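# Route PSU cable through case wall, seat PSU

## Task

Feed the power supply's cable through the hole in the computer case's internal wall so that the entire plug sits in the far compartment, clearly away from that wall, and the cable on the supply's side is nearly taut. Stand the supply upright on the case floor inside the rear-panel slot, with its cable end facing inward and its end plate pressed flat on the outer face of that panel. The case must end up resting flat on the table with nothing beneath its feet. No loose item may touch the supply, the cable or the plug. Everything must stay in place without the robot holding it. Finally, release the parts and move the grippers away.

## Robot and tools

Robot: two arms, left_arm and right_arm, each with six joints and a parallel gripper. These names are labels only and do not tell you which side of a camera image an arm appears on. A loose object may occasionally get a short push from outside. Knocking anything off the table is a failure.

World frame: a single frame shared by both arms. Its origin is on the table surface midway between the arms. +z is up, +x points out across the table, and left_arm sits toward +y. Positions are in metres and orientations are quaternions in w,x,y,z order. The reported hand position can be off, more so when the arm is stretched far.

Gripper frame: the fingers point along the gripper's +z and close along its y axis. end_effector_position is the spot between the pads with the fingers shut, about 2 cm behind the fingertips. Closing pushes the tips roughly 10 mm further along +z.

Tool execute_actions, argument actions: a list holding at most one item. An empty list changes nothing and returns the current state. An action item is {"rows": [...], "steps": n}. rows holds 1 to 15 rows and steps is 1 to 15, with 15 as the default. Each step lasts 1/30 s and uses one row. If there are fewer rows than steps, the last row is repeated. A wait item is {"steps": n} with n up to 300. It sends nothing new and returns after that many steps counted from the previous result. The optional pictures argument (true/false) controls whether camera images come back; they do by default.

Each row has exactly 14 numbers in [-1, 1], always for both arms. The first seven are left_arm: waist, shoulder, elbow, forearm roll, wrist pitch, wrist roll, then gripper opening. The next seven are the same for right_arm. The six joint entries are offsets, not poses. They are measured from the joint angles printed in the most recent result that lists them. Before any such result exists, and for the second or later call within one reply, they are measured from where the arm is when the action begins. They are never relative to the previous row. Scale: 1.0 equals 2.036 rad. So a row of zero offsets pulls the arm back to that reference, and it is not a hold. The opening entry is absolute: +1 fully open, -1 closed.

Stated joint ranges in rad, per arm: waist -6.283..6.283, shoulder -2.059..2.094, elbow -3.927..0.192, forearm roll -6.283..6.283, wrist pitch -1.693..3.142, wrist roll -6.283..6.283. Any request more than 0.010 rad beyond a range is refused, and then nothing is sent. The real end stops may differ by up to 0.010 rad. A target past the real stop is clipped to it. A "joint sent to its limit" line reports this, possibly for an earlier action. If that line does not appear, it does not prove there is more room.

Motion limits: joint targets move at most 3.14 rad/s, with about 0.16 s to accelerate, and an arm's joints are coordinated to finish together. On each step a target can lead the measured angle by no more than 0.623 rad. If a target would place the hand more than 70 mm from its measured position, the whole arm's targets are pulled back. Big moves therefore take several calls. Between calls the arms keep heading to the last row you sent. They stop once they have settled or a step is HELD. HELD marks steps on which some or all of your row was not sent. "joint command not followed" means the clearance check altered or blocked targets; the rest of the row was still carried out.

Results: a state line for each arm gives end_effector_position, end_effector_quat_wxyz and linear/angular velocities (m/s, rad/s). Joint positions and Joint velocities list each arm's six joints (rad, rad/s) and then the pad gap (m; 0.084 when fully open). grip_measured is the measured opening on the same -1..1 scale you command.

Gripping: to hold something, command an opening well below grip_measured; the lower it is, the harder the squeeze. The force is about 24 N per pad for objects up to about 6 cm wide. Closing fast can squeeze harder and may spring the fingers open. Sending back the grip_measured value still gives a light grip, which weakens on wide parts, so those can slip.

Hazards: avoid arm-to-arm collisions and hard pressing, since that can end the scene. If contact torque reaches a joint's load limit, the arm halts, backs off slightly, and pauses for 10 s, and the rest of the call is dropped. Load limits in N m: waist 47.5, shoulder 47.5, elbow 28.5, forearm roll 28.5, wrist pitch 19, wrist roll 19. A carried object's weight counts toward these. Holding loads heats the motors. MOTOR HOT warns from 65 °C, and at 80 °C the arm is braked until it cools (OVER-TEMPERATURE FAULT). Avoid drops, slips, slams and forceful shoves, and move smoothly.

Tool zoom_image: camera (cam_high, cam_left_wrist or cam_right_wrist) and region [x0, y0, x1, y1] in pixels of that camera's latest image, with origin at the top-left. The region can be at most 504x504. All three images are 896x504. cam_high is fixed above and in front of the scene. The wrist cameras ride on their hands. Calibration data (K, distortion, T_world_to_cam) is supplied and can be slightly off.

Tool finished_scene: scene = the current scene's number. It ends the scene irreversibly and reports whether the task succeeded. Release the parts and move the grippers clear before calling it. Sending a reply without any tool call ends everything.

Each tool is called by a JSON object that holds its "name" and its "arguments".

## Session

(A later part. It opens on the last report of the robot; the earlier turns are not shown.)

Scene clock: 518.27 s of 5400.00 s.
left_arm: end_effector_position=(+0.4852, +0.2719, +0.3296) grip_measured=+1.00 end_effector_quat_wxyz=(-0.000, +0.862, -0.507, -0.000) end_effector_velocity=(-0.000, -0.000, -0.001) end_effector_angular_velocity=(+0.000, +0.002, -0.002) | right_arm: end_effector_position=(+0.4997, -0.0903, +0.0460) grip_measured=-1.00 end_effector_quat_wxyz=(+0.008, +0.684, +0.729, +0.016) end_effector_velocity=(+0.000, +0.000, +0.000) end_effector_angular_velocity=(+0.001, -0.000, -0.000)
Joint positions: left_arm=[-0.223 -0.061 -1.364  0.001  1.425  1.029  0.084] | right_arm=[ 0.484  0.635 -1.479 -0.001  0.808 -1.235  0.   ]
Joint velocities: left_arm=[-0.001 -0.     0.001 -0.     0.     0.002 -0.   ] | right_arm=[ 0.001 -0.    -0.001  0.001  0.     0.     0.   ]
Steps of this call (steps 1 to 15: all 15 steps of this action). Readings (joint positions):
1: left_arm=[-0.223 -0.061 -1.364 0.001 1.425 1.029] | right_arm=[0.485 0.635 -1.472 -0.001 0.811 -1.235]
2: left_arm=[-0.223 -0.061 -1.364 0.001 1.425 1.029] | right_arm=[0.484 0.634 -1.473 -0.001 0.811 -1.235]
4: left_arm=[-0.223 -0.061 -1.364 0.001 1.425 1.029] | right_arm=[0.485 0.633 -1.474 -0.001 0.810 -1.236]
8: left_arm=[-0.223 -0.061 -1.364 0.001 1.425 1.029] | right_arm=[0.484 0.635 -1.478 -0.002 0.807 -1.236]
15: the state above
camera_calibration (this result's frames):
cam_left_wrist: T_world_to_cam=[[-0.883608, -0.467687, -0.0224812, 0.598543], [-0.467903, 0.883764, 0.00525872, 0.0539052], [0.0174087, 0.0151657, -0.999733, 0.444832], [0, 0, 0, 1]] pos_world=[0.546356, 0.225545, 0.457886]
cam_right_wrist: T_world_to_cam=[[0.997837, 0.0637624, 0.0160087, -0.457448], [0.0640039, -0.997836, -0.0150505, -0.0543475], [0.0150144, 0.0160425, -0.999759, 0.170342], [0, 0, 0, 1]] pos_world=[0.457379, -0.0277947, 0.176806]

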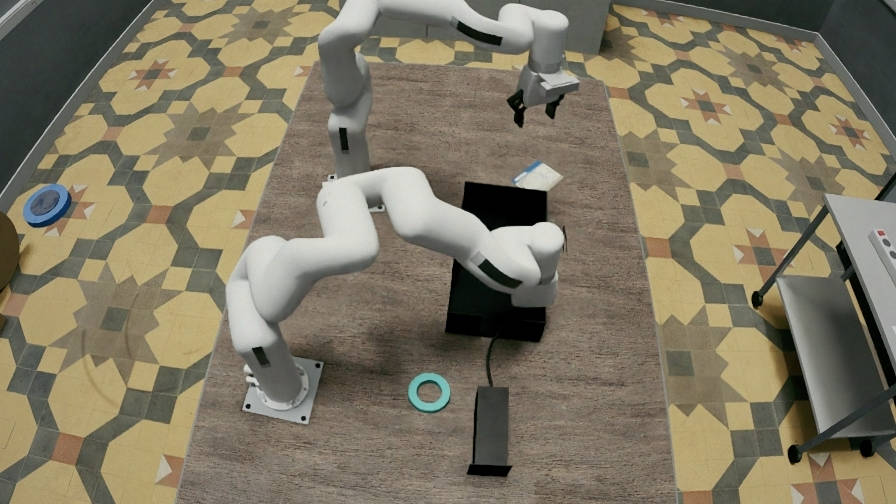

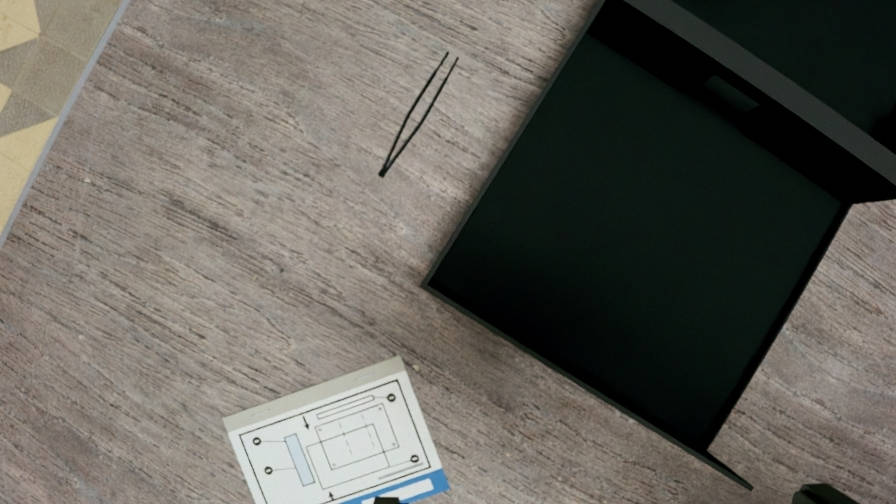

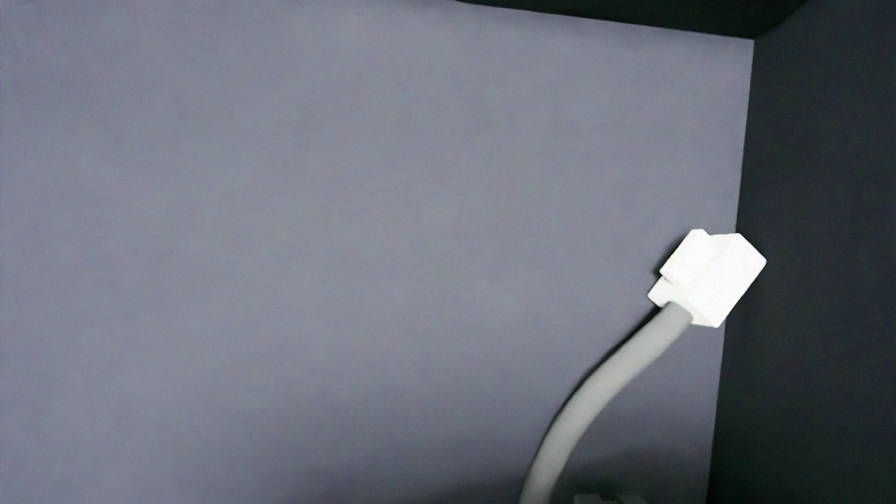

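{"name": "execute_actions", "arguments": {"actions": [{"rows": [[0,0,0,0,0,0,1, 0,-0.0682,-0.0275,0,0.0972,0,-0.3]], "steps": 15}], "pictures": false}}

{"name": "execute_actions", "arguments": {"actions": [{"steps": 15}], "pictures": false}}

Scene clock: 525.50 s of 5400.00 s.
left_arm: end_effector_position=(+0.4852, +0.2719, +0.3296) grip_measured=+1.00 end_effector_quat_wxyz=(-0.000, +0.862, -0.507, -0.000) end_effector_velocity=(-0.000, +0.000, -0.000) end_effector_angular_velocity=(+0.000, -0.000, +0.000) | right_arm: end_effector_position=(+0.4956, -0.0913, +0.1313) grip_measured=-0.32 end_effector_quat_wxyz=(+0.006, +0.684, +0.730, +0.013) end_effector_velocity=(-0.008, -0.009, +0.006) end_effector_angular_velocity=(-0.015, +0.031, -0.010)
Joint positions: left_arm=[-0.223 -0.061 -1.364  0.001  1.425  1.029  0.084] | right_arm=[ 0.485  0.502 -1.531 -0.001  1.001 -1.235  0.03 ]
Joint velocities: left_arm=[ 0.    -0.     0.001  0.    -0.    -0.    -0.   ] | right_arm=[-0.009 -0.017  0.001 -0.002  0.051  0.002  0.   ]
Steps of this call (steps 1 to 15: the robot went on to your last target; steps 16 to 90: nothing new was sent; then 3.73 s passed at rest; steps 91 to 105: all 15 steps of this action). Readings (joint positions):
91: left_arm=[-0.223 -0.061 -1.364 0.001 1.425 1.029] | right_arm=[0.485 0.634 -1.478 -0.001 0.809 -1.235]
92: left_arm=[-0.223 -0.061 -1.364 0.001 1.425 1.029] | right_arm=[0.487 0.631 -1.475 -0.001 0.818 -1.235]
94: left_arm=[-0.223 -0.061 -1.364 0.001 1.425 1.029] | right_arm=[0.489 0.613 -1.475 0.000 0.861 -1.236]
98: left_arm=[-0.223 -0.061 -1.364 0.001 1.425 1.029] | right_arm=[0.491 0.539 -1.513 -0.000 0.954 -1.236]
105: the state above

Scene clock: 526.00 s of 5400.00 s.
left_arm: end_effector_position=(+0.4852, +0.2719, +0.3296) grip_measured=+1.00 end_effector_quat_wxyz=(-0.000, +0.862, -0.507, -0.000) end_effector_velocity=(+0.000, -0.000, +0.000) end_effector_angular_velocity=(-0.000, -0.001, +0.001) | right_arm: end_effector_position=(+0.4968, -0.0916, +0.1357) grip_measured=-0.32 end_effector_quat_wxyz=(+0.007, +0.684, +0.729, +0.015) end_effector_velocity=(+0.000, -0.000, +0.001) end_effector_angular_velocity=(+0.001, -0.002, +0.000)
Joint positions: left_arm=[-0.223 -0.061 -1.364  0.001  1.425  1.029  0.084] | right_arm=[ 0.484  0.497 -1.535 -0.001  1.005 -1.235  0.03 ]
Joint velocities: left_arm=[-0.     0.    -0.    -0.    -0.    -0.001 -0.   ] | right_arm=[-0.    -0.002 -0.    -0.     0.    -0.001 -0.   ]
Steps of this call (steps 1 to 15: the robot went on to your last target). Readings (joint positions):
1: left_arm=[-0.223 -0.061 -1.364 0.001 1.425 1.029] | right_arm=[0.485 0.501 -1.531 -0.001 1.003 -1.235]
2: left_arm=[-0.223 -0.061 -1.364 0.001 1.425 1.029] | right_arm=[0.485 0.500 -1.532 -0.001 1.004 -1.235]
4: left_arm=[-0.223 -0.061 -1.364 0.001 1.425 1.029] | right_arm=[0.485 0.499 -1.533 -0.001 1.004 -1.235]
8: left_arm=[-0.223 -0.061 -1.364 0.001 1.425 1.029] | right_arm=[0.484 0.497 -1.534 -0.001 1.005 -1.235]
15: the state above
All arms were judged still, so your last target was given up. Only a new action makes them travel on or press farther. Fingers that are still opening or closing keep moving.

{"name": "execute_actions", "arguments": {"actions": [{"rows": [[0,0,0,0,0,0,1, -0.0915,-0.1995,0.2554,0,-0.0397,-0.0433,-0.1]], "steps": 15}], "pictures": false}}

{"name": "execute_actions", "arguments": {"actions": [{"steps": 25}]}}

Scene clock: 532.37 s of 5400.00 s.
left_arm: end_effector_position=(+0.4852, +0.2719, +0.3296) grip_measured=+1.00 end_effector_quat_wxyz=(-0.000, +0.862, -0.507, -0.000) end_effector_velocity=(-0.000, -0.000, -0.000) end_effector_angular_velocity=(+0.000, +0.001, +0.001) | right_arm: end_effector_position=(+0.4211, -0.2108, +0.1503) grip_measured=-0.11 end_effector_quat_wxyz=(+0.002, +0.715, +0.699, +0.001) end_effector_velocity=(-0.150, -0.165, -0.003) end_effector_angular_velocity=(-0.013, +0.052, -0.139)
Joint positions: left_arm=[-0.223 -0.061 -1.364  0.001  1.425  1.029  0.084] | right_arm=[ 0.32   0.14  -1.079 -0.002  0.935 -1.312  0.039]
Joint velocities: left_arm=[-0.001 -0.     0.001 -0.    -0.    -0.002 -0.   ] | right_arm=[-0.255 -0.546  0.7   -0.    -0.101 -0.116 -0.   ]
Steps of this call (steps 1 to 90: nothing new was sent; then 2.87 s passed at rest; steps 91 to 105: all 15 steps of this action). Readings (joint positions):
91: left_arm=[-0.223 -0.061 -1.364 0.001 1.425 1.029] | right_arm=[0.484 0.496 -1.535 -0.001 1.005 -1.235]
92: left_arm=[-0.223 -0.061 -1.364 0.001 1.425 1.029] | right_arm=[0.483 0.493 -1.531 -0.001 1.004 -1.236]
94: left_arm=[-0.223 -0.061 -1.364 0.001 1.425 1.029] | right_arm=[0.471 0.463 -1.490 -0.001 0.998 -1.243]
98: left_arm=[-0.223 -0.061 -1.364 0.001 1.425 1.029] | right_arm=[0.410 0.337 -1.332 -0.002 0.974 -1.270]
105: the state above

Scene clock: 533.20 s of 5400.00 s.
left_arm: end_effector_position=(+0.4852, +0.2719, +0.3296) grip_measured=+1.00 end_effector_quat_wxyz=(-0.000, +0.862, -0.507, -0.000) end_effector_velocity=(+0.000, +0.000, +0.000) end_effector_angular_velocity=(-0.000, -0.001, +0.001) | right_arm: end_effector_position=(+0.4071, -0.2248, +0.1496) grip_measured=-0.11 end_effector_quat_wxyz=(+0.000, +0.719, +0.695, -0.000) end_effector_velocity=(-0.000, -0.000, +0.000) end_effector_angular_velocity=(-0.001, -0.000, +0.000)
Joint positions: left_arm=[-0.223 -0.061 -1.364  0.001  1.425  1.029  0.084] | right_arm=[ 0.298  0.091 -1.015 -0.001  0.925 -1.323  0.039]
Joint velocities: left_arm=[ 0.    -0.    -0.001  0.    -0.001 -0.001 -0.   ] | right_arm=[-0.    -0.001  0.001 -0.001  0.    -0.     0.   ]
Steps of this call (steps 1 to 25: the robot went on to your last target). Readings (joint positions):
1: left_arm=[-0.223 -0.061 -1.364 0.001 1.425 1.029] | right_arm=[0.313 0.125 -1.059 -0.002 0.932 -1.316]
2: left_arm=[-0.223 -0.061 -1.364 0.001 1.425 1.029] | right_arm=[0.308 0.115 -1.046 -0.002 0.930 -1.318]
4: left_arm=[-0.223 -0.061 -1.364 0.001 1.425 1.029] | right_arm=[0.303 0.103 -1.031 -0.001 0.927 -1.321]
8: left_arm=[-0.223 -0.061 -1.364 0.001 1.425 1.029] | right_arm=[0.300 0.094 -1.020 -0.001 0.925 -1.323]
25: the state above
camera_calibration (this result's frames):
cam_left_wrist: T_world_to_cam=[[-0.883608, -0.467687, -0.0224815, 0.598543], [-0.467903, 0.883764, 0.00525877, 0.053905], [0.0174089, 0.0151658, -0.999733, 0.444832], [0, 0, 0, 1]] pos_world=[0.546356, 0.225545, 0.457886]
cam_right_wrist: T_world_to_cam=[[0.99924, -0.0343413, -0.0184602, -0.375592], [-0.0344017, -0.999404, -0.00296207, -0.143132], [-0.0183475, 0.00359489, -0.999825, 0.288259], [0, 0, 0, 1]] pos_world=[0.375671, -0.156981, 0.280851]

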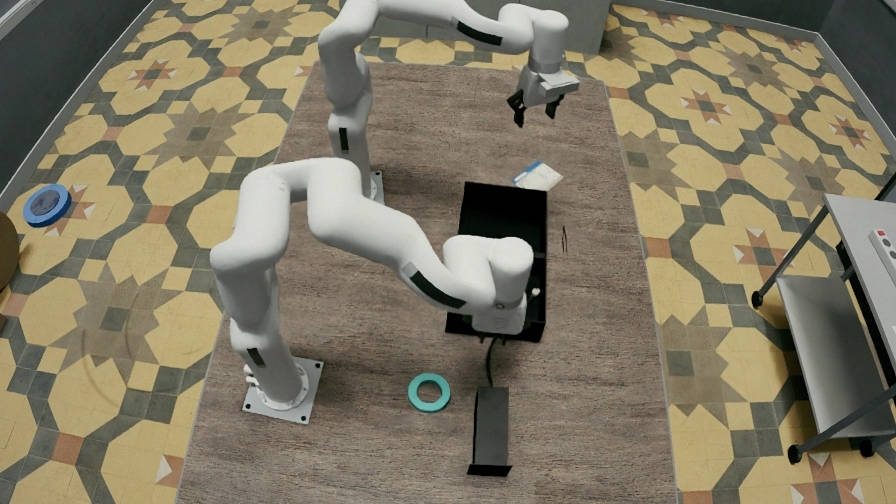

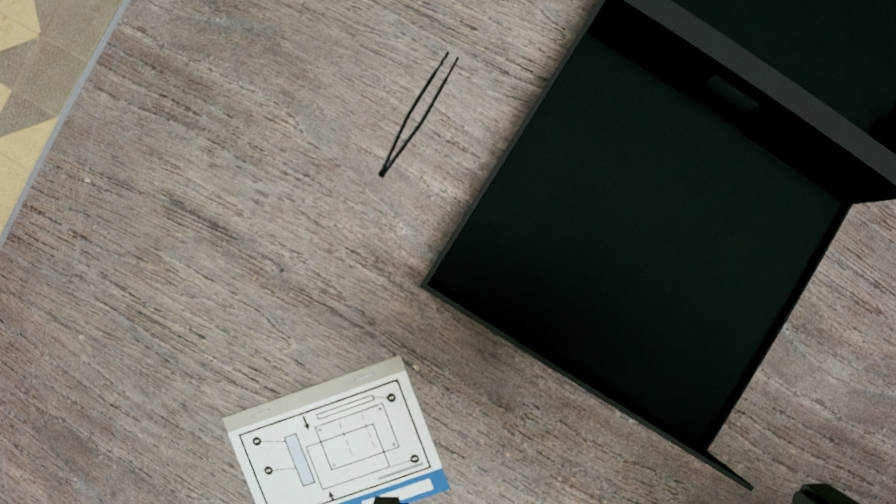

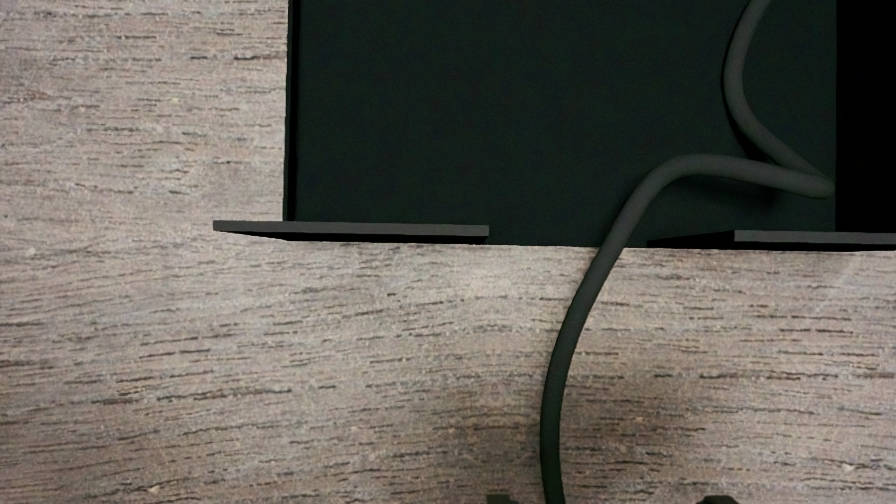

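{"name": "execute_actions", "arguments": {"actions": [{"rows": [[0,0,0,0,0,0,1, 0,0.1194,0.044,0,-0.1639,0,-0.1]], "steps": 15}], "pictures": false}}

{"name": "execute_actions", "arguments": {"actions": [{"steps": 20}], "pictures": false}}

{"name": "execute_actions", "arguments": {"actions": [{"rows": [[0,0,0,0,0,0,1, 0,0,0,0,0,0,-0.6],[0,0,0,0,0,0,1, 0,0,0,0,0,0,-0.6],[0,0,0,0,0,0,1, 0,0,0,0,0,0,-0.6],[0,0,0,0,0,0,1, 0,0,0,0,0,0,-0.6],[0,0,0,0,0,0,1, 0,0,0,0,0,0,-0.6],[0,0,0,0,0,0,1, 0,0,0,0,0,0,-0.6],[0,0,0,0,0,0,1, 0,0,0,0,0,0,-1]], "steps": 15}], "pictures": false}}

Scene clock: 540.80 s of 5400.00 s.
left_arm: end_effector_position=(+0.4852, +0.2719, +0.3296) grip_measured=+1.00 end_effector_quat_wxyz=(-0.000, +0.862, -0.507, -0.000) end_effector_velocity=(+0.000, +0.000, +0.000) end_effector_angular_velocity=(-0.000, -0.000, -0.000) | right_arm: end_effector_position=(+0.4067, -0.2248, +0.0303) grip_measured=-0.11 end_effector_quat_wxyz=(-0.001, +0.719, +0.695, -0.002) end_effector_velocity=(+0.023, +0.005, -0.031) end_effector_angular_velocity=(+0.019, -0.088, +0.001)
Joint positions: left_arm=[-0.223 -0.061 -1.364  0.001  1.425  1.029  0.084] | right_arm=[ 0.298  0.323 -0.928 -0.001  0.608 -1.323  0.039]
Joint velocities: left_arm=[ 0.    -0.    -0.001 -0.     0.     0.001 -0.   ] | right_arm=[ 0.     0.091  0.003 -0.    -0.184 -0.     0.   ]
Steps of this call (steps 1 to 15: the robot went on to your last target; steps 16 to 90: nothing new was sent; then 4.10 s passed at rest; steps 91 to 105: all 15 steps of this action). Readings (joint positions):
91: left_arm=[-0.223 -0.061 -1.364 0.001 1.425 1.029] | right_arm=[0.298 0.091 -1.015 -0.001 0.924 -1.323]
92: left_arm=[-0.223 -0.061 -1.364 0.001 1.425 1.029] | right_arm=[0.298 0.093 -1.014 -0.001 0.920 -1.323]
94: left_arm=[-0.223 -0.061 -1.364 0.001 1.425 1.029] | right_arm=[0.298 0.118 -1.008 -0.002 0.878 -1.323]
98: left_arm=[-0.223 -0.061 -1.364 0.001 1.425 1.029] | right_arm=[0.298 0.221 -0.965 -0.001 0.748 -1.323]
105: the state above

Scene clock: 541.47 s of 5400.00 s.
left_arm: end_effector_position=(+0.4852, +0.2719, +0.3296) grip_measured=+1.00 end_effector_quat_wxyz=(-0.000, +0.862, -0.507, -0.000) end_effector_velocity=(-0.000, +0.000, -0.000) end_effector_angular_velocity=(-0.000, +0.000, +0.001) | right_arm: end_effector_position=(+0.4074, -0.2246, +0.0259) grip_measured=-0.11 end_effector_quat_wxyz=(+0.001, +0.719, +0.695, +0.000) end_effector_velocity=(-0.000, -0.000, -0.000) end_effector_angular_velocity=(+0.000, +0.001, -0.001)
Joint positions: left_arm=[-0.223 -0.061 -1.364  0.001  1.425  1.029  0.084] | right_arm=[ 0.298  0.334 -0.925 -0.001  0.591 -1.323  0.039]
Joint velocities: left_arm=[ 0.001 -0.     0.    -0.     0.    -0.    -0.   ] | right_arm=[ 0.     0.     0.001  0.001 -0.     0.     0.   ]
Steps of this call (steps 1 to 20: the robot went on to your last target). Readings (joint positions):
1: left_arm=[-0.223 -0.061 -1.364 0.001 1.425 1.029] | right_arm=[0.298 0.326 -0.928 -0.001 0.603 -1.323]
2: left_arm=[-0.223 -0.061 -1.364 0.001 1.425 1.029] | right_arm=[0.298 0.327 -0.928 -0.001 0.599 -1.323]
4: left_arm=[-0.223 -0.061 -1.364 0.001 1.425 1.029] | right_arm=[0.298 0.329 -0.928 -0.001 0.595 -1.323]
8: left_arm=[-0.223 -0.061 -1.364 0.001 1.425 1.029] | right_arm=[0.298 0.332 -0.926 -0.001 0.592 -1.323]
20: the state above

Scene clock: 541.97 s of 5400.00 s.
left_arm: end_effector_position=(+0.4852, +0.2719, +0.3296) grip_measured=+1.00 end_effector_quat_wxyz=(-0.000, +0.862, -0.507, -0.000) end_effector_velocity=(-0.000, +0.000, -0.000) end_effector_angular_velocity=(-0.000, +0.000, -0.000) | right_arm: end_effector_position=(+0.4074, -0.2246, +0.0260) grip_measured=-0.85 end_effector_quat_wxyz=(+0.001, +0.719, +0.695, +0.000) end_effector_velocity=(-0.000, -0.000, -0.000) end_effector_angular_velocity=(+0.000, +0.001, -0.000)
Joint positions: left_arm=[-0.223 -0.061 -1.364  0.001  1.425  1.029  0.084] | right_arm=[ 0.298  0.333 -0.926 -0.001  0.591 -1.323  0.007]
Joint velocities: left_arm=[ 0.    -0.     0.001 -0.    -0.     0.     0.   ] | right_arm=[-0.  0.  0.  0. -0. -0. -0.]
Steps of this call (steps 1 to 15: all 15 steps of this action). Readings (joint positions):
1: left_arm=[-0.223 -0.061 -1.364 0.001 1.425 1.029] | right_arm=[0.298 0.334 -0.925 -0.001 0.591 -1.323]
2: left_arm=[-0.223 -0.061 -1.364 0.001 1.425 1.029] | right_arm=[0.298 0.334 -0.925 -0.001 0.591 -1.323]
4: left_arm=[-0.223 -0.061 -1.364 0.001 1.425 1.029] | right_arm=[0.298 0.334 -0.925 -0.001 0.591 -1.323]
8: left_arm=[-0.223 -0.061 -1.364 0.001 1.425 1.029] | right_arm=[0.298 0.333 -0.926 -0.001 0.591 -1.323]
15: the state above

{"name": "execute_actions", "arguments": {"actions": [{"rows": [[-0.2495,0,0,0,0,0,1, -0.0223,0.0405,-0.0704,0,0.0309,-0.2752,-1]], "steps": 15}], "pictures": false}}

{"name": "execute_actions", "arguments": {"actions": [{"steps": 30}]}}

Scene clock: 547.47 s of 5400.00 s.
left_arm: end_effector_position=(+0.4530, +0.1171, +0.3296) grip_measured=+1.00 end_effector_quat_wxyz=(-0.000, +0.763, -0.647, -0.000) end_effector_velocity=(-0.137, -0.348, +0.001) end_effector_angular_velocity=(-0.000, -0.002, -0.810) | right_arm: end_effector_position=(+0.4433, -0.2398, +0.0288) grip_measured=-0.85 end_effector_quat_wxyz=(-0.000, +0.528, +0.850, -0.001) end_effector_velocity=(+0.009, -0.005, -0.002) end_effector_angular_velocity=(-0.002, +0.014, +0.229)
Joint positions: left_arm=[-0.566 -0.061 -1.364  0.001  1.425  1.029  0.084] | right_arm=[ 0.254  0.413 -1.063 -0.002  0.651 -1.86   0.007]
Joint velocities: left_arm=[-0.81  -0.    -0.002  0.     0.    -0.    -0.   ] | right_arm=[-0.012  0.033 -0.048 -0.     0.029 -0.24  -0.   ]
Steps of this call (steps 1 to 15: the robot went on to your last target; steps 16 to 90: nothing new was sent; then 2.00 s passed at rest; steps 91 to 105: all 15 steps of this action). Readings (joint positions):
91: left_arm=[-0.223 -0.061 -1.364 0.001 1.425 1.029] | right_arm=[0.298 0.334 -0.926 -0.001 0.591 -1.324]
92: left_arm=[-0.226 -0.061 -1.364 0.001 1.425 1.029] | right_arm=[0.298 0.334 -0.927 -0.001 0.592 -1.329]
94: left_arm=[-0.261 -0.061 -1.364 0.001 1.425 1.029] | right_arm=[0.295 0.340 -0.937 -0.001 0.597 -1.373]
98: left_arm=[-0.377 -0.061 -1.364 0.001 1.425 1.029] | right_arm=[0.274 0.378 -1.003 -0.001 0.625 -1.626]
105: the state above

Scene clock: 548.47 s of 5400.00 s.
left_arm: end_effector_position=(+0.4195, +0.0492, +0.3296) grip_measured=+1.00 end_effector_quat_wxyz=(+0.000, -0.707, +0.707, +0.000) end_effector_velocity=(-0.000, -0.000, -0.000) end_effector_angular_velocity=(+0.000, +0.000, +0.001) | right_arm: end_effector_position=(+0.4449, -0.2402, +0.0291) grip_measured=-0.85 end_effector_quat_wxyz=(-0.000, +0.518, +0.855, -0.001) end_effector_velocity=(+0.000, +0.000, +0.000) end_effector_angular_velocity=(+0.000, -0.001, -0.001)
Joint positions: left_arm=[-0.73  -0.061 -1.364  0.001  1.425  1.029  0.084] | right_arm=[ 0.252  0.416 -1.069 -0.001  0.654 -1.884  0.007]
Joint velocities: left_arm=[-0.     0.    -0.    -0.     0.    -0.001 -0.   ] | right_arm=[-0.    -0.    -0.001  0.    -0.001  0.001 -0.   ]
Steps of this call (steps 1 to 30: the robot went on to your last target). Readings (joint positions):
1: left_arm=[-0.593 -0.061 -1.364 0.001 1.425 1.029] | right_arm=[0.253 0.414 -1.064 -0.002 0.652 -1.867]
2: left_arm=[-0.620 -0.061 -1.364 0.001 1.425 1.029] | right_arm=[0.253 0.414 -1.065 -0.002 0.653 -1.872]
4: left_arm=[-0.670 -0.061 -1.364 0.001 1.425 1.029] | right_arm=[0.253 0.415 -1.067 -0.002 0.653 -1.878]
8: left_arm=[-0.716 -0.061 -1.364 0.001 1.425 1.029] | right_arm=[0.253 0.416 -1.068 -0.002 0.654 -1.882]
30: the state above
All arms were judged still, so your last target was given up. Only a new action makes them travel on or press farther. Fingers that are still opening or closing keep moving.
camera_calibration (this result's frames):
cam_left_wrist: T_world_to_cam=[[-0.999527, 0.0210022, -0.0224858, 0.461005], [0.0208889, 0.999768, 0.00526154, 0.00918739], [0.0225911, 0.00478934, -0.999733, 0.447689], [0, 0, 0, 1]] pos_world=[0.450481, -0.0210115, 0.457887]
cam_right_wrist: T_world_to_cam=[[0.886466, 0.462372, -0.0197448, -0.246598], [0.462397, -0.886666, -0.0035653, -0.351499], [-0.0191555, -0.00596942, -0.999799, 0.16661], [0, 0, 0, 1]] pos_world=[0.384324, -0.196647, 0.160454]

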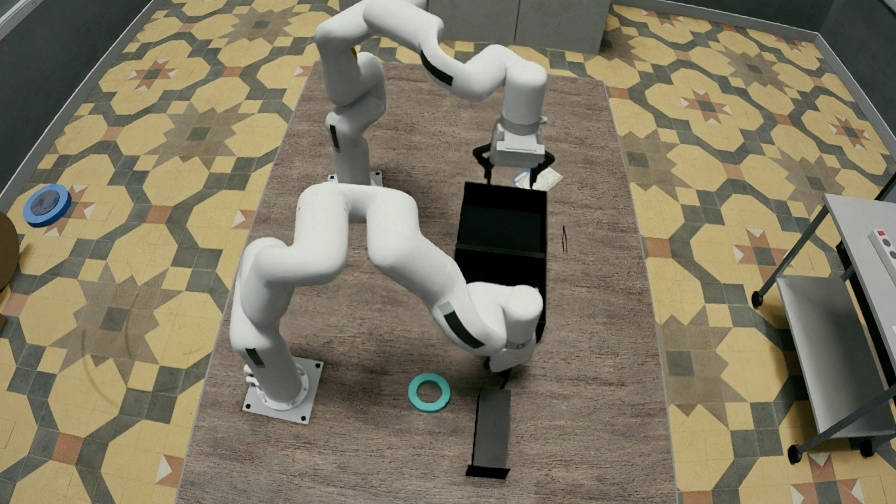

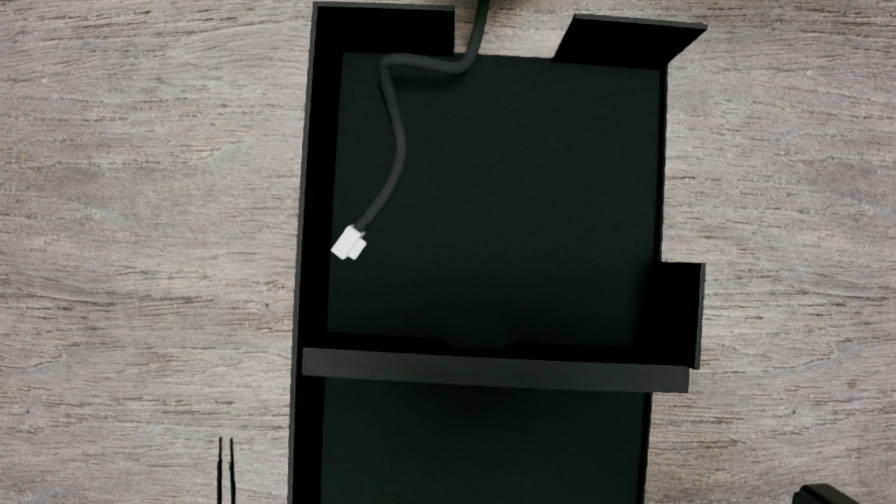

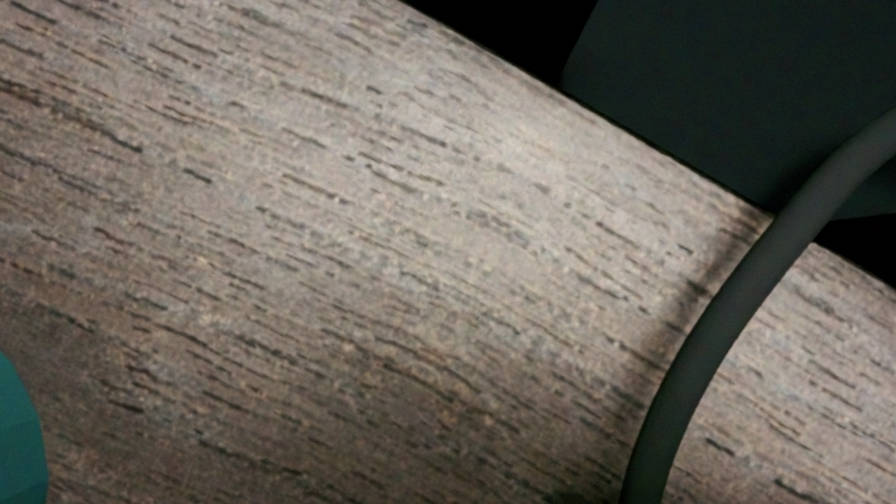

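{"name": "execute_actions", "arguments": {"actions": [{"rows": [[0,0,0,0,0,0,1, 0,0,0,0,0,0,1],[0,0,0,0,0,0,1, 0,0,0,0,0,0,1],[0,0,0,0,0,0,1, 0,0,0,0,0,0,1],[0,0,0,0,0,0,1, 0,0,0,0,0,0,1],[0,0,0,0,0,0,1, 0,0,0,0,0,0,1],[0,0,0,0,0,0,1, 0,-0.1968,-0.0751,0,0.2714,0,1]], "steps": 15}], "pictures": false}}

{"name": "execute_actions", "arguments": {"actions": [{"steps": 25}], "pictures": false}}

{"name": "execute_actions", "arguments": {"actions": [{"rows": [[0,0,0,0,0,0,1, -0.1589,0,0,0,0,0.0765,1]], "steps": 15}], "pictures": false}}

{"name": "execute_actions", "arguments": {"actions": [{"steps": 25}]}}

Scene clock: 561.63 s of 5400.00 s.
left_arm: end_effector_position=(+0.4195, +0.0492, +0.3296) grip_measured=+1.00 end_effector_quat_wxyz=(+0.000, -0.707, +0.707, +0.000) end_effector_velocity=(-0.000, -0.000, +0.000) end_effector_angular_velocity=(-0.000, -0.000, +0.001) | right_arm: end_effector_position=(+0.4483, -0.2397, +0.1225) grip_measured=+1.00 end_effector_quat_wxyz=(+0.001, +0.518, +0.855, +0.000) end_effector_velocity=(-0.044, -0.008, +0.352) end_effector_angular_velocity=(-0.007, +0.040, -0.000)
Joint positions: left_arm=[-0.73  -0.061 -1.364  0.001  1.425  1.029  0.084] | right_arm=[ 0.252  0.247 -1.135 -0.002  0.885 -1.884  0.084]
Joint velocities: left_arm=[-0.001  0.    -0.    -0.     0.    -0.002  0.   ] | right_arm=[-0.    -0.653 -0.224  0.     0.918 -0.001 -0.   ]
Steps of this call (steps 1 to 90: nothing new was sent; then 9.67 s passed at rest; steps 91 to 105: all 15 steps of this action). Readings (joint positions):
91: left_arm=[-0.730 -0.061 -1.364 0.001 1.425 1.029] | right_arm=[0.252 0.416 -1.069 -0.001 0.654 -1.884]
92: left_arm=[-0.730 -0.061 -1.364 0.001 1.425 1.029] | right_arm=[0.253 0.416 -1.069 -0.001 0.654 -1.884]
94: left_arm=[-0.730 -0.061 -1.364 0.001 1.425 1.029] | right_arm=[0.253 0.416 -1.069 -0.001 0.654 -1.884]
98: left_arm=[-0.730 -0.061 -1.364 0.001 1.425 1.029] | right_arm=[0.252 0.406 -1.071 -0.001 0.673 -1.884]
105: the state above

Scene clock: 562.47 s of 5400.00 s.
left_arm: end_effector_position=(+0.4195, +0.0492, +0.3296) grip_measured=+1.00 end_effector_quat_wxyz=(+0.000, -0.707, +0.707, +0.000) end_effector_velocity=(+0.000, -0.000, +0.000) end_effector_angular_velocity=(-0.000, -0.000, +0.000) | right_arm: end_effector_position=(+0.4175, -0.2450, +0.2490) grip_measured=+1.00 end_effector_quat_wxyz=(+0.000, +0.519, +0.855, -0.001) end_effector_velocity=(-0.000, +0.000, +0.003) end_effector_angular_velocity=(+0.001, -0.003, +0.000)
Joint positions: left_arm=[-0.73  -0.061 -1.364  0.001  1.425  1.029  0.084] | right_arm=[ 0.252  0.016 -1.221 -0.001  1.206 -1.884  0.084]
Joint velocities: left_arm=[ 0.     0.    -0.001  0.    -0.    -0.    -0.   ] | right_arm=[ 0.    -0.004 -0.002  0.     0.003 -0.    -0.   ]
Steps of this call (steps 1 to 25: the robot went on to your last target). Readings (joint positions):
1: left_arm=[-0.730 -0.061 -1.364 0.001 1.425 1.029] | right_arm=[0.252 0.225 -1.143 -0.002 0.916 -1.884]
2: left_arm=[-0.730 -0.061 -1.364 0.001 1.425 1.029] | right_arm=[0.252 0.203 -1.151 -0.001 0.946 -1.884]
4: left_arm=[-0.730 -0.061 -1.364 0.001 1.425 1.029] | right_arm=[0.252 0.159 -1.168 -0.001 1.007 -1.884]
8: left_arm=[-0.730 -0.061 -1.364 0.001 1.425 1.029] | right_arm=[0.252 0.073 -1.200 -0.001 1.125 -1.884]
25: the state above

Scene clock: 562.97 s of 5400.00 s.
left_arm: end_effector_position=(+0.4195, +0.0492, +0.3296) grip_measured=+1.00 end_effector_quat_wxyz=(+0.000, -0.707, +0.707, +0.000) end_effector_velocity=(-0.000, -0.000, -0.000) end_effector_angular_velocity=(+0.000, -0.000, -0.000) | right_arm: end_effector_position=(+0.4197, -0.3894, +0.2490) grip_measured=+1.00 end_effector_quat_wxyz=(+0.000, +0.694, +0.720, -0.001) end_effector_velocity=(-0.017, -0.117, -0.001) end_effector_angular_velocity=(+0.003, +0.003, -0.378)
Joint positions: left_arm=[-0.73  -0.061 -1.364  0.001  1.425  1.029  0.084] | right_arm=[-0.049  0.016 -1.221 -0.002  1.206 -1.74   0.084]
Joint velocities: left_arm=[-0.001 -0.     0.001  0.    -0.001 -0.     0.   ] | right_arm=[-0.248 -0.001  0.004  0.003  0.001  0.129 -0.   ]
Steps of this call (steps 1 to 15: all 15 steps of this action). Readings (joint positions):
1: left_arm=[-0.730 -0.061 -1.364 0.001 1.425 1.029] | right_arm=[0.252 0.016 -1.221 -0.001 1.206 -1.884]
2: left_arm=[-0.730 -0.061 -1.364 0.001 1.425 1.029] | right_arm=[0.249 0.016 -1.221 -0.001 1.206 -1.881]
4: left_arm=[-0.730 -0.061 -1.364 0.001 1.425 1.029] | right_arm=[0.215 0.016 -1.222 -0.001 1.206 -1.863]
8: left_arm=[-0.730 -0.061 -1.364 0.001 1.425 1.029] | right_arm=[0.102 0.016 -1.221 -0.002 1.206 -1.812]
15: the state above

Scene clock: 563.80 s of 5400.00 s.
left_arm: end_effector_position=(+0.4195, +0.0492, +0.3296) grip_measured=+1.00 end_effector_quat_wxyz=(+0.000, -0.707, +0.707, +0.000) end_effector_velocity=(-0.000, -0.000, +0.000) end_effector_angular_velocity=(-0.000, -0.000, -0.000) | right_arm: end_effector_position=(+0.4182, -0.4000, +0.2490) grip_measured=+1.00 end_effector_quat_wxyz=(+0.000, +0.707, +0.708, -0.001) end_effector_velocity=(-0.000, -0.000, -0.000) end_effector_angular_velocity=(+0.000, +0.001, +0.000)
Joint positions: left_arm=[-0.73  -0.061 -1.364  0.001  1.425  1.029  0.084] | right_arm=[-0.071  0.016 -1.221 -0.001  1.206 -1.728  0.084]
Joint velocities: left_arm=[-0. -0. -0.  0.  0. -0. -0.] | right_arm=[-0.     0.     0.     0.    -0.    -0.001  0.   ]
Steps of this call (steps 1 to 25: the robot went on to your last target). Readings (joint positions):
1: left_arm=[-0.730 -0.061 -1.364 0.001 1.425 1.029] | right_arm=[-0.055 0.016 -1.221 -0.002 1.206 -1.737]
2: left_arm=[-0.730 -0.061 -1.364 0.001 1.425 1.029] | right_arm=[-0.060 0.016 -1.221 -0.002 1.206 -1.734]
4: left_arm=[-0.730 -0.061 -1.364 0.001 1.425 1.029] | right_arm=[-0.064 0.016 -1.221 -0.001 1.206 -1.731]
8: left_arm=[-0.730 -0.061 -1.364 0.001 1.425 1.029] | right_arm=[-0.068 0.016 -1.221 -0.001 1.206 -1.729]
25: the state above
camera_calibration (this result's frames):
cam_left_wrist: T_world_to_cam=[[-0.999527, 0.021002, -0.0224859, 0.461005], [0.0208887, 0.999768, 0.00526152, 0.00918745], [0.0225912, 0.00478933, -0.999733, 0.447689], [0, 0, 0, 1]] pos_world=[0.450481, -0.0210115, 0.457887]
cam_right_wrist: T_world_to_cam=[[0.999808, 0.000979877, -0.0195521, -0.376712], [0.00092335, -0.999995, -0.00289993, -0.33259], [-0.0195549, 0.00288132, -0.999805, 0.388738], [0, 0, 0, 1]] pos_world=[0.384549, -0.333339, 0.380332]

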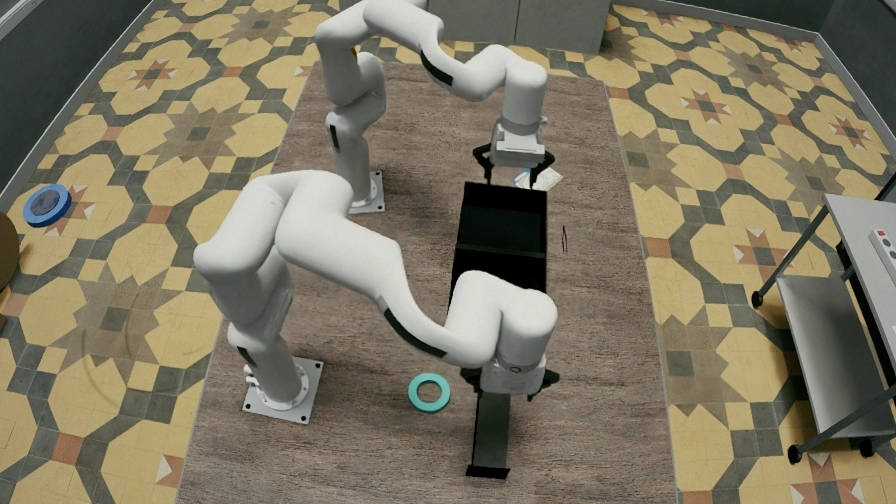

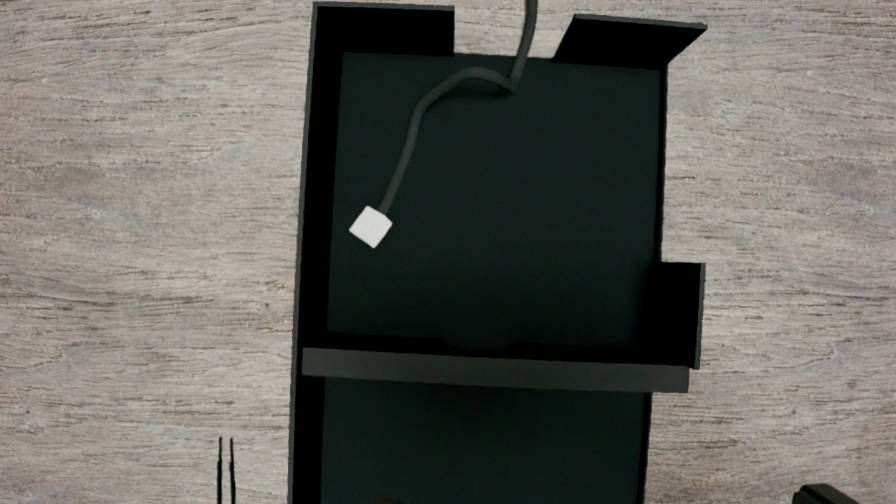

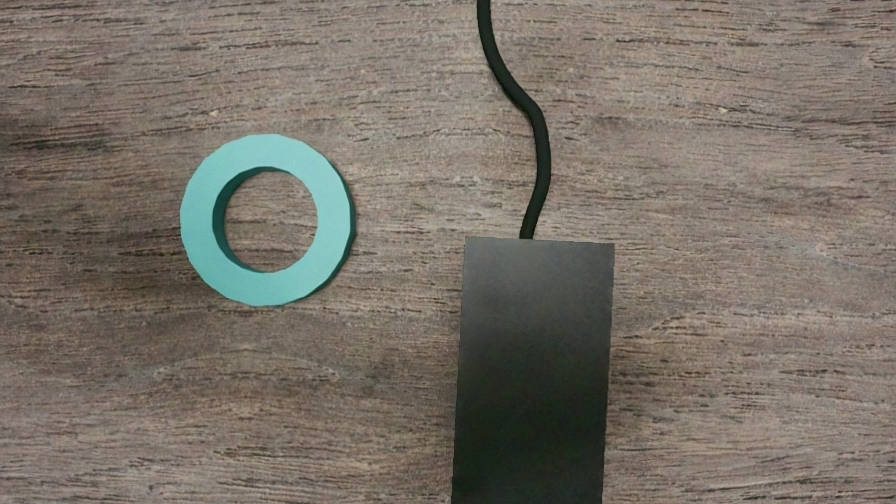

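{"name": "execute_actions", "arguments": {"actions": [{"rows": [[0,0,0,0,0,0,1, -0.0167,0.1354,0.1286,0,-0.2645,0.0069,1]], "steps": 15}], "pictures": false}}

{"name": "execute_actions", "arguments": {"actions": [{"steps": 30}], "pictures": false}}

{"name": "execute_actions", "arguments": {"actions": [{"rows": [[0,0,0,0,0,0,1, 0,0,0,0,0,0,0.6],[0,0,0,0,0,0,1, 0,0,0,0,0,0,0.6],[0,0,0,0,0,0,1, 0,0,0,0,0,0,0.6],[0,0,0,0,0,0,1, 0,0,0,0,0,0,0.6],[0,0,0,0,0,0,1, 0,0,0,0,0,0,0.6],[0,0,0,0,0,0,1, 0,0,0,0,0,0,-0.2]], "steps": 15}], "pictures": false}}

Scene clock: 580.40 s of 5400.00 s.
left_arm: end_effector_position=(+0.4195, +0.0492, +0.3296) grip_measured=+1.00 end_effector_quat_wxyz=(+0.000, -0.707, +0.707, +0.000) end_effector_velocity=(-0.000, -0.000, +0.000) end_effector_angular_velocity=(-0.000, -0.000, +0.000) | right_arm: end_effector_position=(+0.4251, -0.4138, +0.0967) grip_measured=+1.00 end_effector_quat_wxyz=(-0.000, +0.719, +0.695, -0.001) end_effector_velocity=(-0.054, -0.021, -0.360) end_effector_angular_velocity=(+0.002, +0.005, -0.089)
Joint positions: left_arm=[-0.73  -0.061 -1.364  0.001  1.425  1.029  0.084] | right_arm=[-0.097  0.226 -1.022 -0.001  0.798 -1.717  0.084]
Joint velocities: left_arm=[-0.     0.    -0.     0.    -0.    -0.001 -0.   ] | right_arm=[-0.063  0.514  0.488  0.    -0.997  0.027 -0.   ]
Steps of this call (steps 1 to 15: the robot went on to your last target; steps 16 to 90: nothing new was sent; then 13.10 s passed at rest; steps 91 to 105: all 15 steps of this action). Readings (joint positions):
91: left_arm=[-0.730 -0.061 -1.364 0.001 1.425 1.029] | right_arm=[-0.071 0.016 -1.221 -0.001 1.206 -1.728]
92: left_arm=[-0.730 -0.061 -1.364 0.001 1.425 1.029] | right_arm=[-0.071 0.017 -1.220 -0.001 1.201 -1.728]
94: left_arm=[-0.730 -0.061 -1.364 0.001 1.425 1.029] | right_arm=[-0.073 0.034 -1.205 -0.001 1.160 -1.727]
98: left_arm=[-0.730 -0.061 -1.364 0.001 1.425 1.029] | right_arm=[-0.082 0.107 -1.134 -0.001 1.030 -1.723]
105: the state above

Scene clock: 581.40 s of 5400.00 s.
left_arm: end_effector_position=(+0.4195, +0.0492, +0.3296) grip_measured=+1.00 end_effector_quat_wxyz=(+0.000, -0.707, +0.707, +0.000) end_effector_velocity=(-0.000, +0.000, -0.000) end_effector_angular_velocity=(+0.000, +0.000, -0.000) | right_arm: end_effector_position=(+0.4161, -0.4161, +0.0518) grip_measured=+1.00 end_effector_quat_wxyz=(+0.000, +0.723, +0.691, -0.000) end_effector_velocity=(-0.000, +0.000, +0.000) end_effector_angular_velocity=(+0.000, -0.000, +0.001)
Joint positions: left_arm=[-0.73  -0.061 -1.364  0.001  1.425  1.029  0.084] | right_arm=[-0.105  0.292 -0.96  -0.001  0.668 -1.714  0.084]
Joint velocities: left_arm=[ 0.    -0.    -0.    -0.     0.001  0.001 -0.   ] | right_arm=[ 0.    -0.     0.     0.     0.    -0.001 -0.   ]
Steps of this call (steps 1 to 30: the robot went on to your last target). Readings (joint positions):
1: left_arm=[-0.730 -0.061 -1.364 0.001 1.425 1.029] | right_arm=[-0.099 0.242 -1.006 -0.001 0.766 -1.716]
2: left_arm=[-0.730 -0.061 -1.364 0.001 1.425 1.029] | right_arm=[-0.101 0.257 -0.992 -0.001 0.739 -1.716]
4: left_arm=[-0.730 -0.061 -1.364 0.001 1.425 1.029] | right_arm=[-0.103 0.277 -0.973 -0.001 0.704 -1.715]
8: left_arm=[-0.730 -0.061 -1.364 0.001 1.425 1.029] | right_arm=[-0.104 0.287 -0.965 -0.001 0.676 -1.714]
30: the state above
All arms were judged still, so your last target was given up. Only a new action makes them travel on or press farther. Fingers that are still opening or closing keep moving.

Scene clock: 581.90 s of 5400.00 s.
left_arm: end_effector_position=(+0.4195, +0.0492, +0.3296) grip_measured=+1.00 end_effector_quat_wxyz=(+0.000, -0.707, +0.707, +0.000) end_effector_velocity=(-0.000, -0.000, -0.000) end_effector_angular_velocity=(+0.000, +0.000, -0.002) | right_arm: end_effector_position=(+0.4162, -0.4161, +0.0518) grip_measured=+0.49 end_effector_quat_wxyz=(+0.001, +0.723, +0.691, -0.000) end_effector_velocity=(+0.000, -0.000, +0.000) end_effector_angular_velocity=(+0.000, +0.000, +0.000)
Joint positions: left_arm=[-0.73  -0.061 -1.364  0.001  1.425  1.029  0.084] | right_arm=[-0.105  0.292 -0.96  -0.001  0.667 -1.714  0.065]
Joint velocities: left_arm=[-0.     0.     0.    -0.    -0.     0.002 -0.   ] | right_arm=[ 0.     0.    -0.001  0.     0.001 -0.     0.   ]
Steps of this call (steps 1 to 15: all 15 steps of this action). Readings (joint positions):
1: left_arm=[-0.730 -0.061 -1.364 0.001 1.425 1.029] | right_arm=[-0.105 0.292 -0.960 -0.001 0.668 -1.714]
2: left_arm=[-0.730 -0.061 -1.364 0.001 1.425 1.029] | right_arm=[-0.105 0.292 -0.960 -0.001 0.668 -1.714]
4: left_arm=[-0.730 -0.061 -1.364 0.001 1.425 1.029] | right_arm=[-0.105 0.292 -0.960 -0.001 0.668 -1.714]
8: left_arm=[-0.730 -0.061 -1.364 0.001 1.425 1.029] | right_arm=[-0.105 0.292 -0.960 -0.001 0.667 -1.714]
15: the state above

{"name": "execute_actions", "arguments": {"actions": [{"rows": [[0,0,0,0,0,0,1, 0,-0.008,0,0,0.008,0,-0.2],[0,0,0,0,0,0,1, 0,-0.008,0,0,0.008,0,-0.2],[0,0,0,0,0,0,1, 0,-0.008,0,0,0.008,0,-0.2],[0,0,0,0,0,0,1, 0,-0.008,0,0,0.008,0,-0.2],[0,0,0,0,0,0,1, 0.0859,-0.0297,0.0291,0,0.001,0.0889,-0.2]], "steps": 15}], "pictures": false}}

{"name": "execute_actions", "arguments": {"actions": [{"steps": 30}]}}

Scene clock: 587.53 s of 5400.00 s.
left_arm: end_effector_position=(+0.4195, +0.0492, +0.3296) grip_measured=+1.00 end_effector_quat_wxyz=(+0.000, -0.707, +0.707, +0.000) end_effector_velocity=(+0.000, +0.000, +0.001) end_effector_angular_velocity=(-0.001, -0.001, +0.000) | right_arm: end_effector_position=(+0.4092, -0.3370, +0.0587) grip_measured=+0.49 end_effector_quat_wxyz=(-0.001, +0.724, +0.690, -0.001) end_effector_velocity=(-0.006, +0.045, +0.005) end_effector_angular_velocity=(-0.003, -0.012, -0.054)
Joint positions: left_arm=[-0.73  -0.061 -1.364  0.001  1.425  1.029  0.084] | right_arm=[ 0.059  0.235 -0.903 -0.001  0.671 -1.548  0.065]
Joint velocities: left_arm=[ 0.001 -0.    -0.001  0.     0.     0.     0.   ] | right_arm=[ 0.097 -0.038  0.04  -0.004 -0.014  0.154  0.   ]
Steps of this call (steps 1 to 15: the robot went on to your last target; steps 16 to 90: nothing new was sent; then 2.13 s passed at rest; steps 91 to 105: all 15 steps of this action). Readings (joint positions):
91: left_arm=[-0.730 -0.061 -1.364 0.001 1.425 1.029] | right_arm=[-0.105 0.291 -0.960 -0.001 0.668 -1.714]
92: left_arm=[-0.730 -0.061 -1.364 0.001 1.425 1.029] | right_arm=[-0.105 0.290 -0.959 -0.001 0.670 -1.714]
94: left_arm=[-0.730 -0.061 -1.364 0.001 1.425 1.029] | right_arm=[-0.105 0.285 -0.956 -0.002 0.678 -1.714]
98: left_arm=[-0.730 -0.061 -1.364 0.001 1.425 1.029] | right_arm=[-0.070 0.269 -0.943 -0.002 0.678 -1.671]
105: the state above

Scene clock: 588.53 s of 5400.00 s.
left_arm: end_effector_position=(+0.4195, +0.0492, +0.3296) grip_measured=+1.00 end_effector_quat_wxyz=(+0.000, -0.707, +0.707, +0.000) end_effector_velocity=(+0.000, +0.000, -0.000) end_effector_angular_velocity=(+0.000, -0.000, -0.000) | right_arm: end_effector_position=(+0.4091, -0.3321, +0.0597) grip_measured=+0.49 end_effector_quat_wxyz=(+0.000, +0.725, +0.688, -0.000) end_effector_velocity=(+0.000, +0.000, +0.000) end_effector_angular_velocity=(+0.000, -0.001, -0.001)
Joint positions: left_arm=[-0.73  -0.061 -1.364  0.001  1.425  1.029  0.084] | right_arm=[ 0.07   0.231 -0.9   -0.001  0.669 -1.533  0.065]
Joint velocities: left_arm=[ 0.001 -0.     0.     0.    -0.     0.001 -0.   ] | right_arm=[ 0.    -0.    -0.001  0.    -0.     0.001 -0.   ]
Steps of this call (steps 1 to 30: the robot went on to your last target). Readings (joint positions):
1: left_arm=[-0.730 -0.061 -1.364 0.001 1.425 1.029] | right_arm=[0.062 0.234 -0.902 -0.001 0.671 -1.543]
2: left_arm=[-0.730 -0.061 -1.364 0.001 1.425 1.029] | right_arm=[0.064 0.233 -0.902 -0.001 0.670 -1.540]
4: left_arm=[-0.730 -0.061 -1.364 0.001 1.425 1.029] | right_arm=[0.066 0.232 -0.901 -0.002 0.670 -1.537]
8: left_arm=[-0.730 -0.061 -1.364 0.001 1.425 1.029] | right_arm=[0.068 0.232 -0.901 -0.002 0.669 -1.534]
30: the state above
All arms were judged still, so your last target was given up. Only a new action makes them travel on or press farther. Fingers that are still opening or closing keep moving.
camera_calibration (this result's frames):
cam_left_wrist: T_world_to_cam=[[-0.999527, 0.0210022, -0.022486, 0.461005], [0.0208889, 0.999768, 0.00526132, 0.00918742], [0.0225913, 0.00478912, -0.999733, 0.447689], [0, 0, 0, 1]] pos_world=[0.450481, -0.0210114, 0.457887]
cam_right_wrist: T_world_to_cam=[[0.998447, -0.0524983, -0.0186325, -0.388673], [-0.0525673, -0.998612, -0.00323516, -0.242855], [-0.0184368, 0.0042096, -0.999821, 0.199031], [0, 0, 0, 1]] pos_world=[0.378973, -0.26376, 0.190968]

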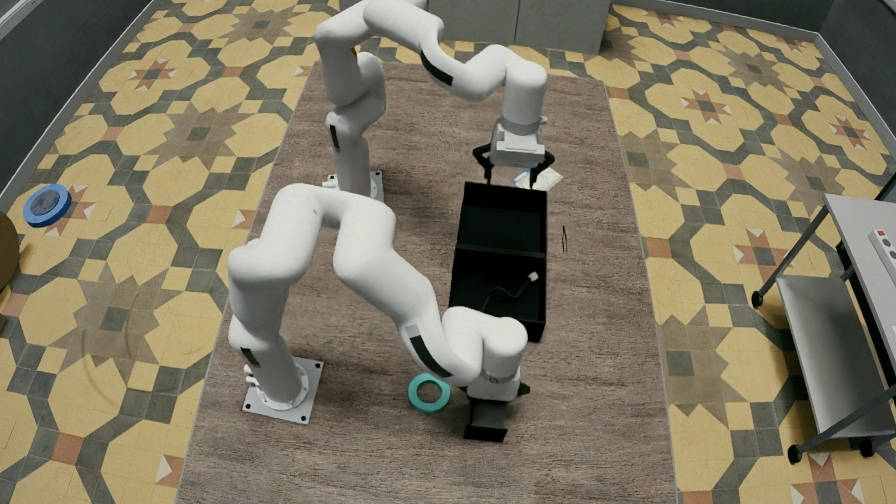

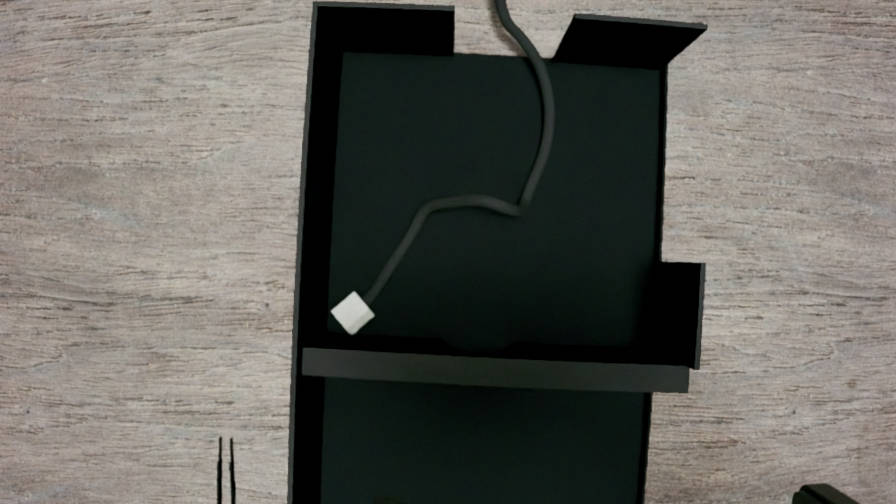

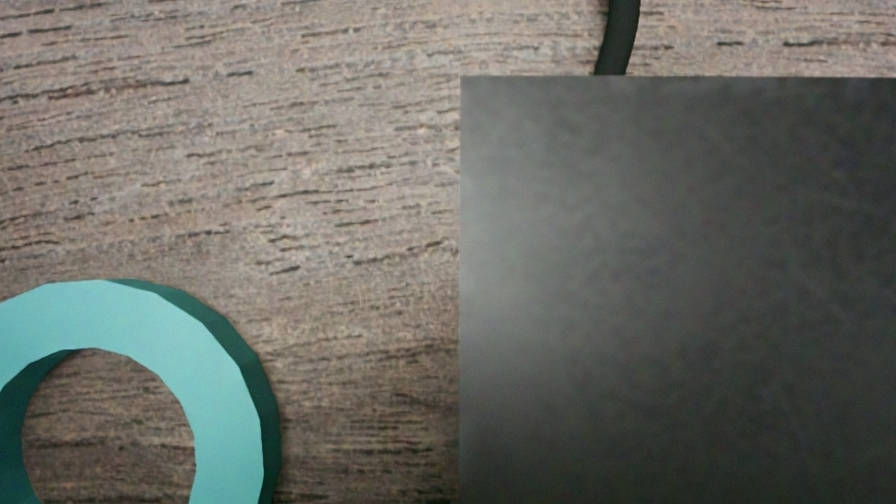

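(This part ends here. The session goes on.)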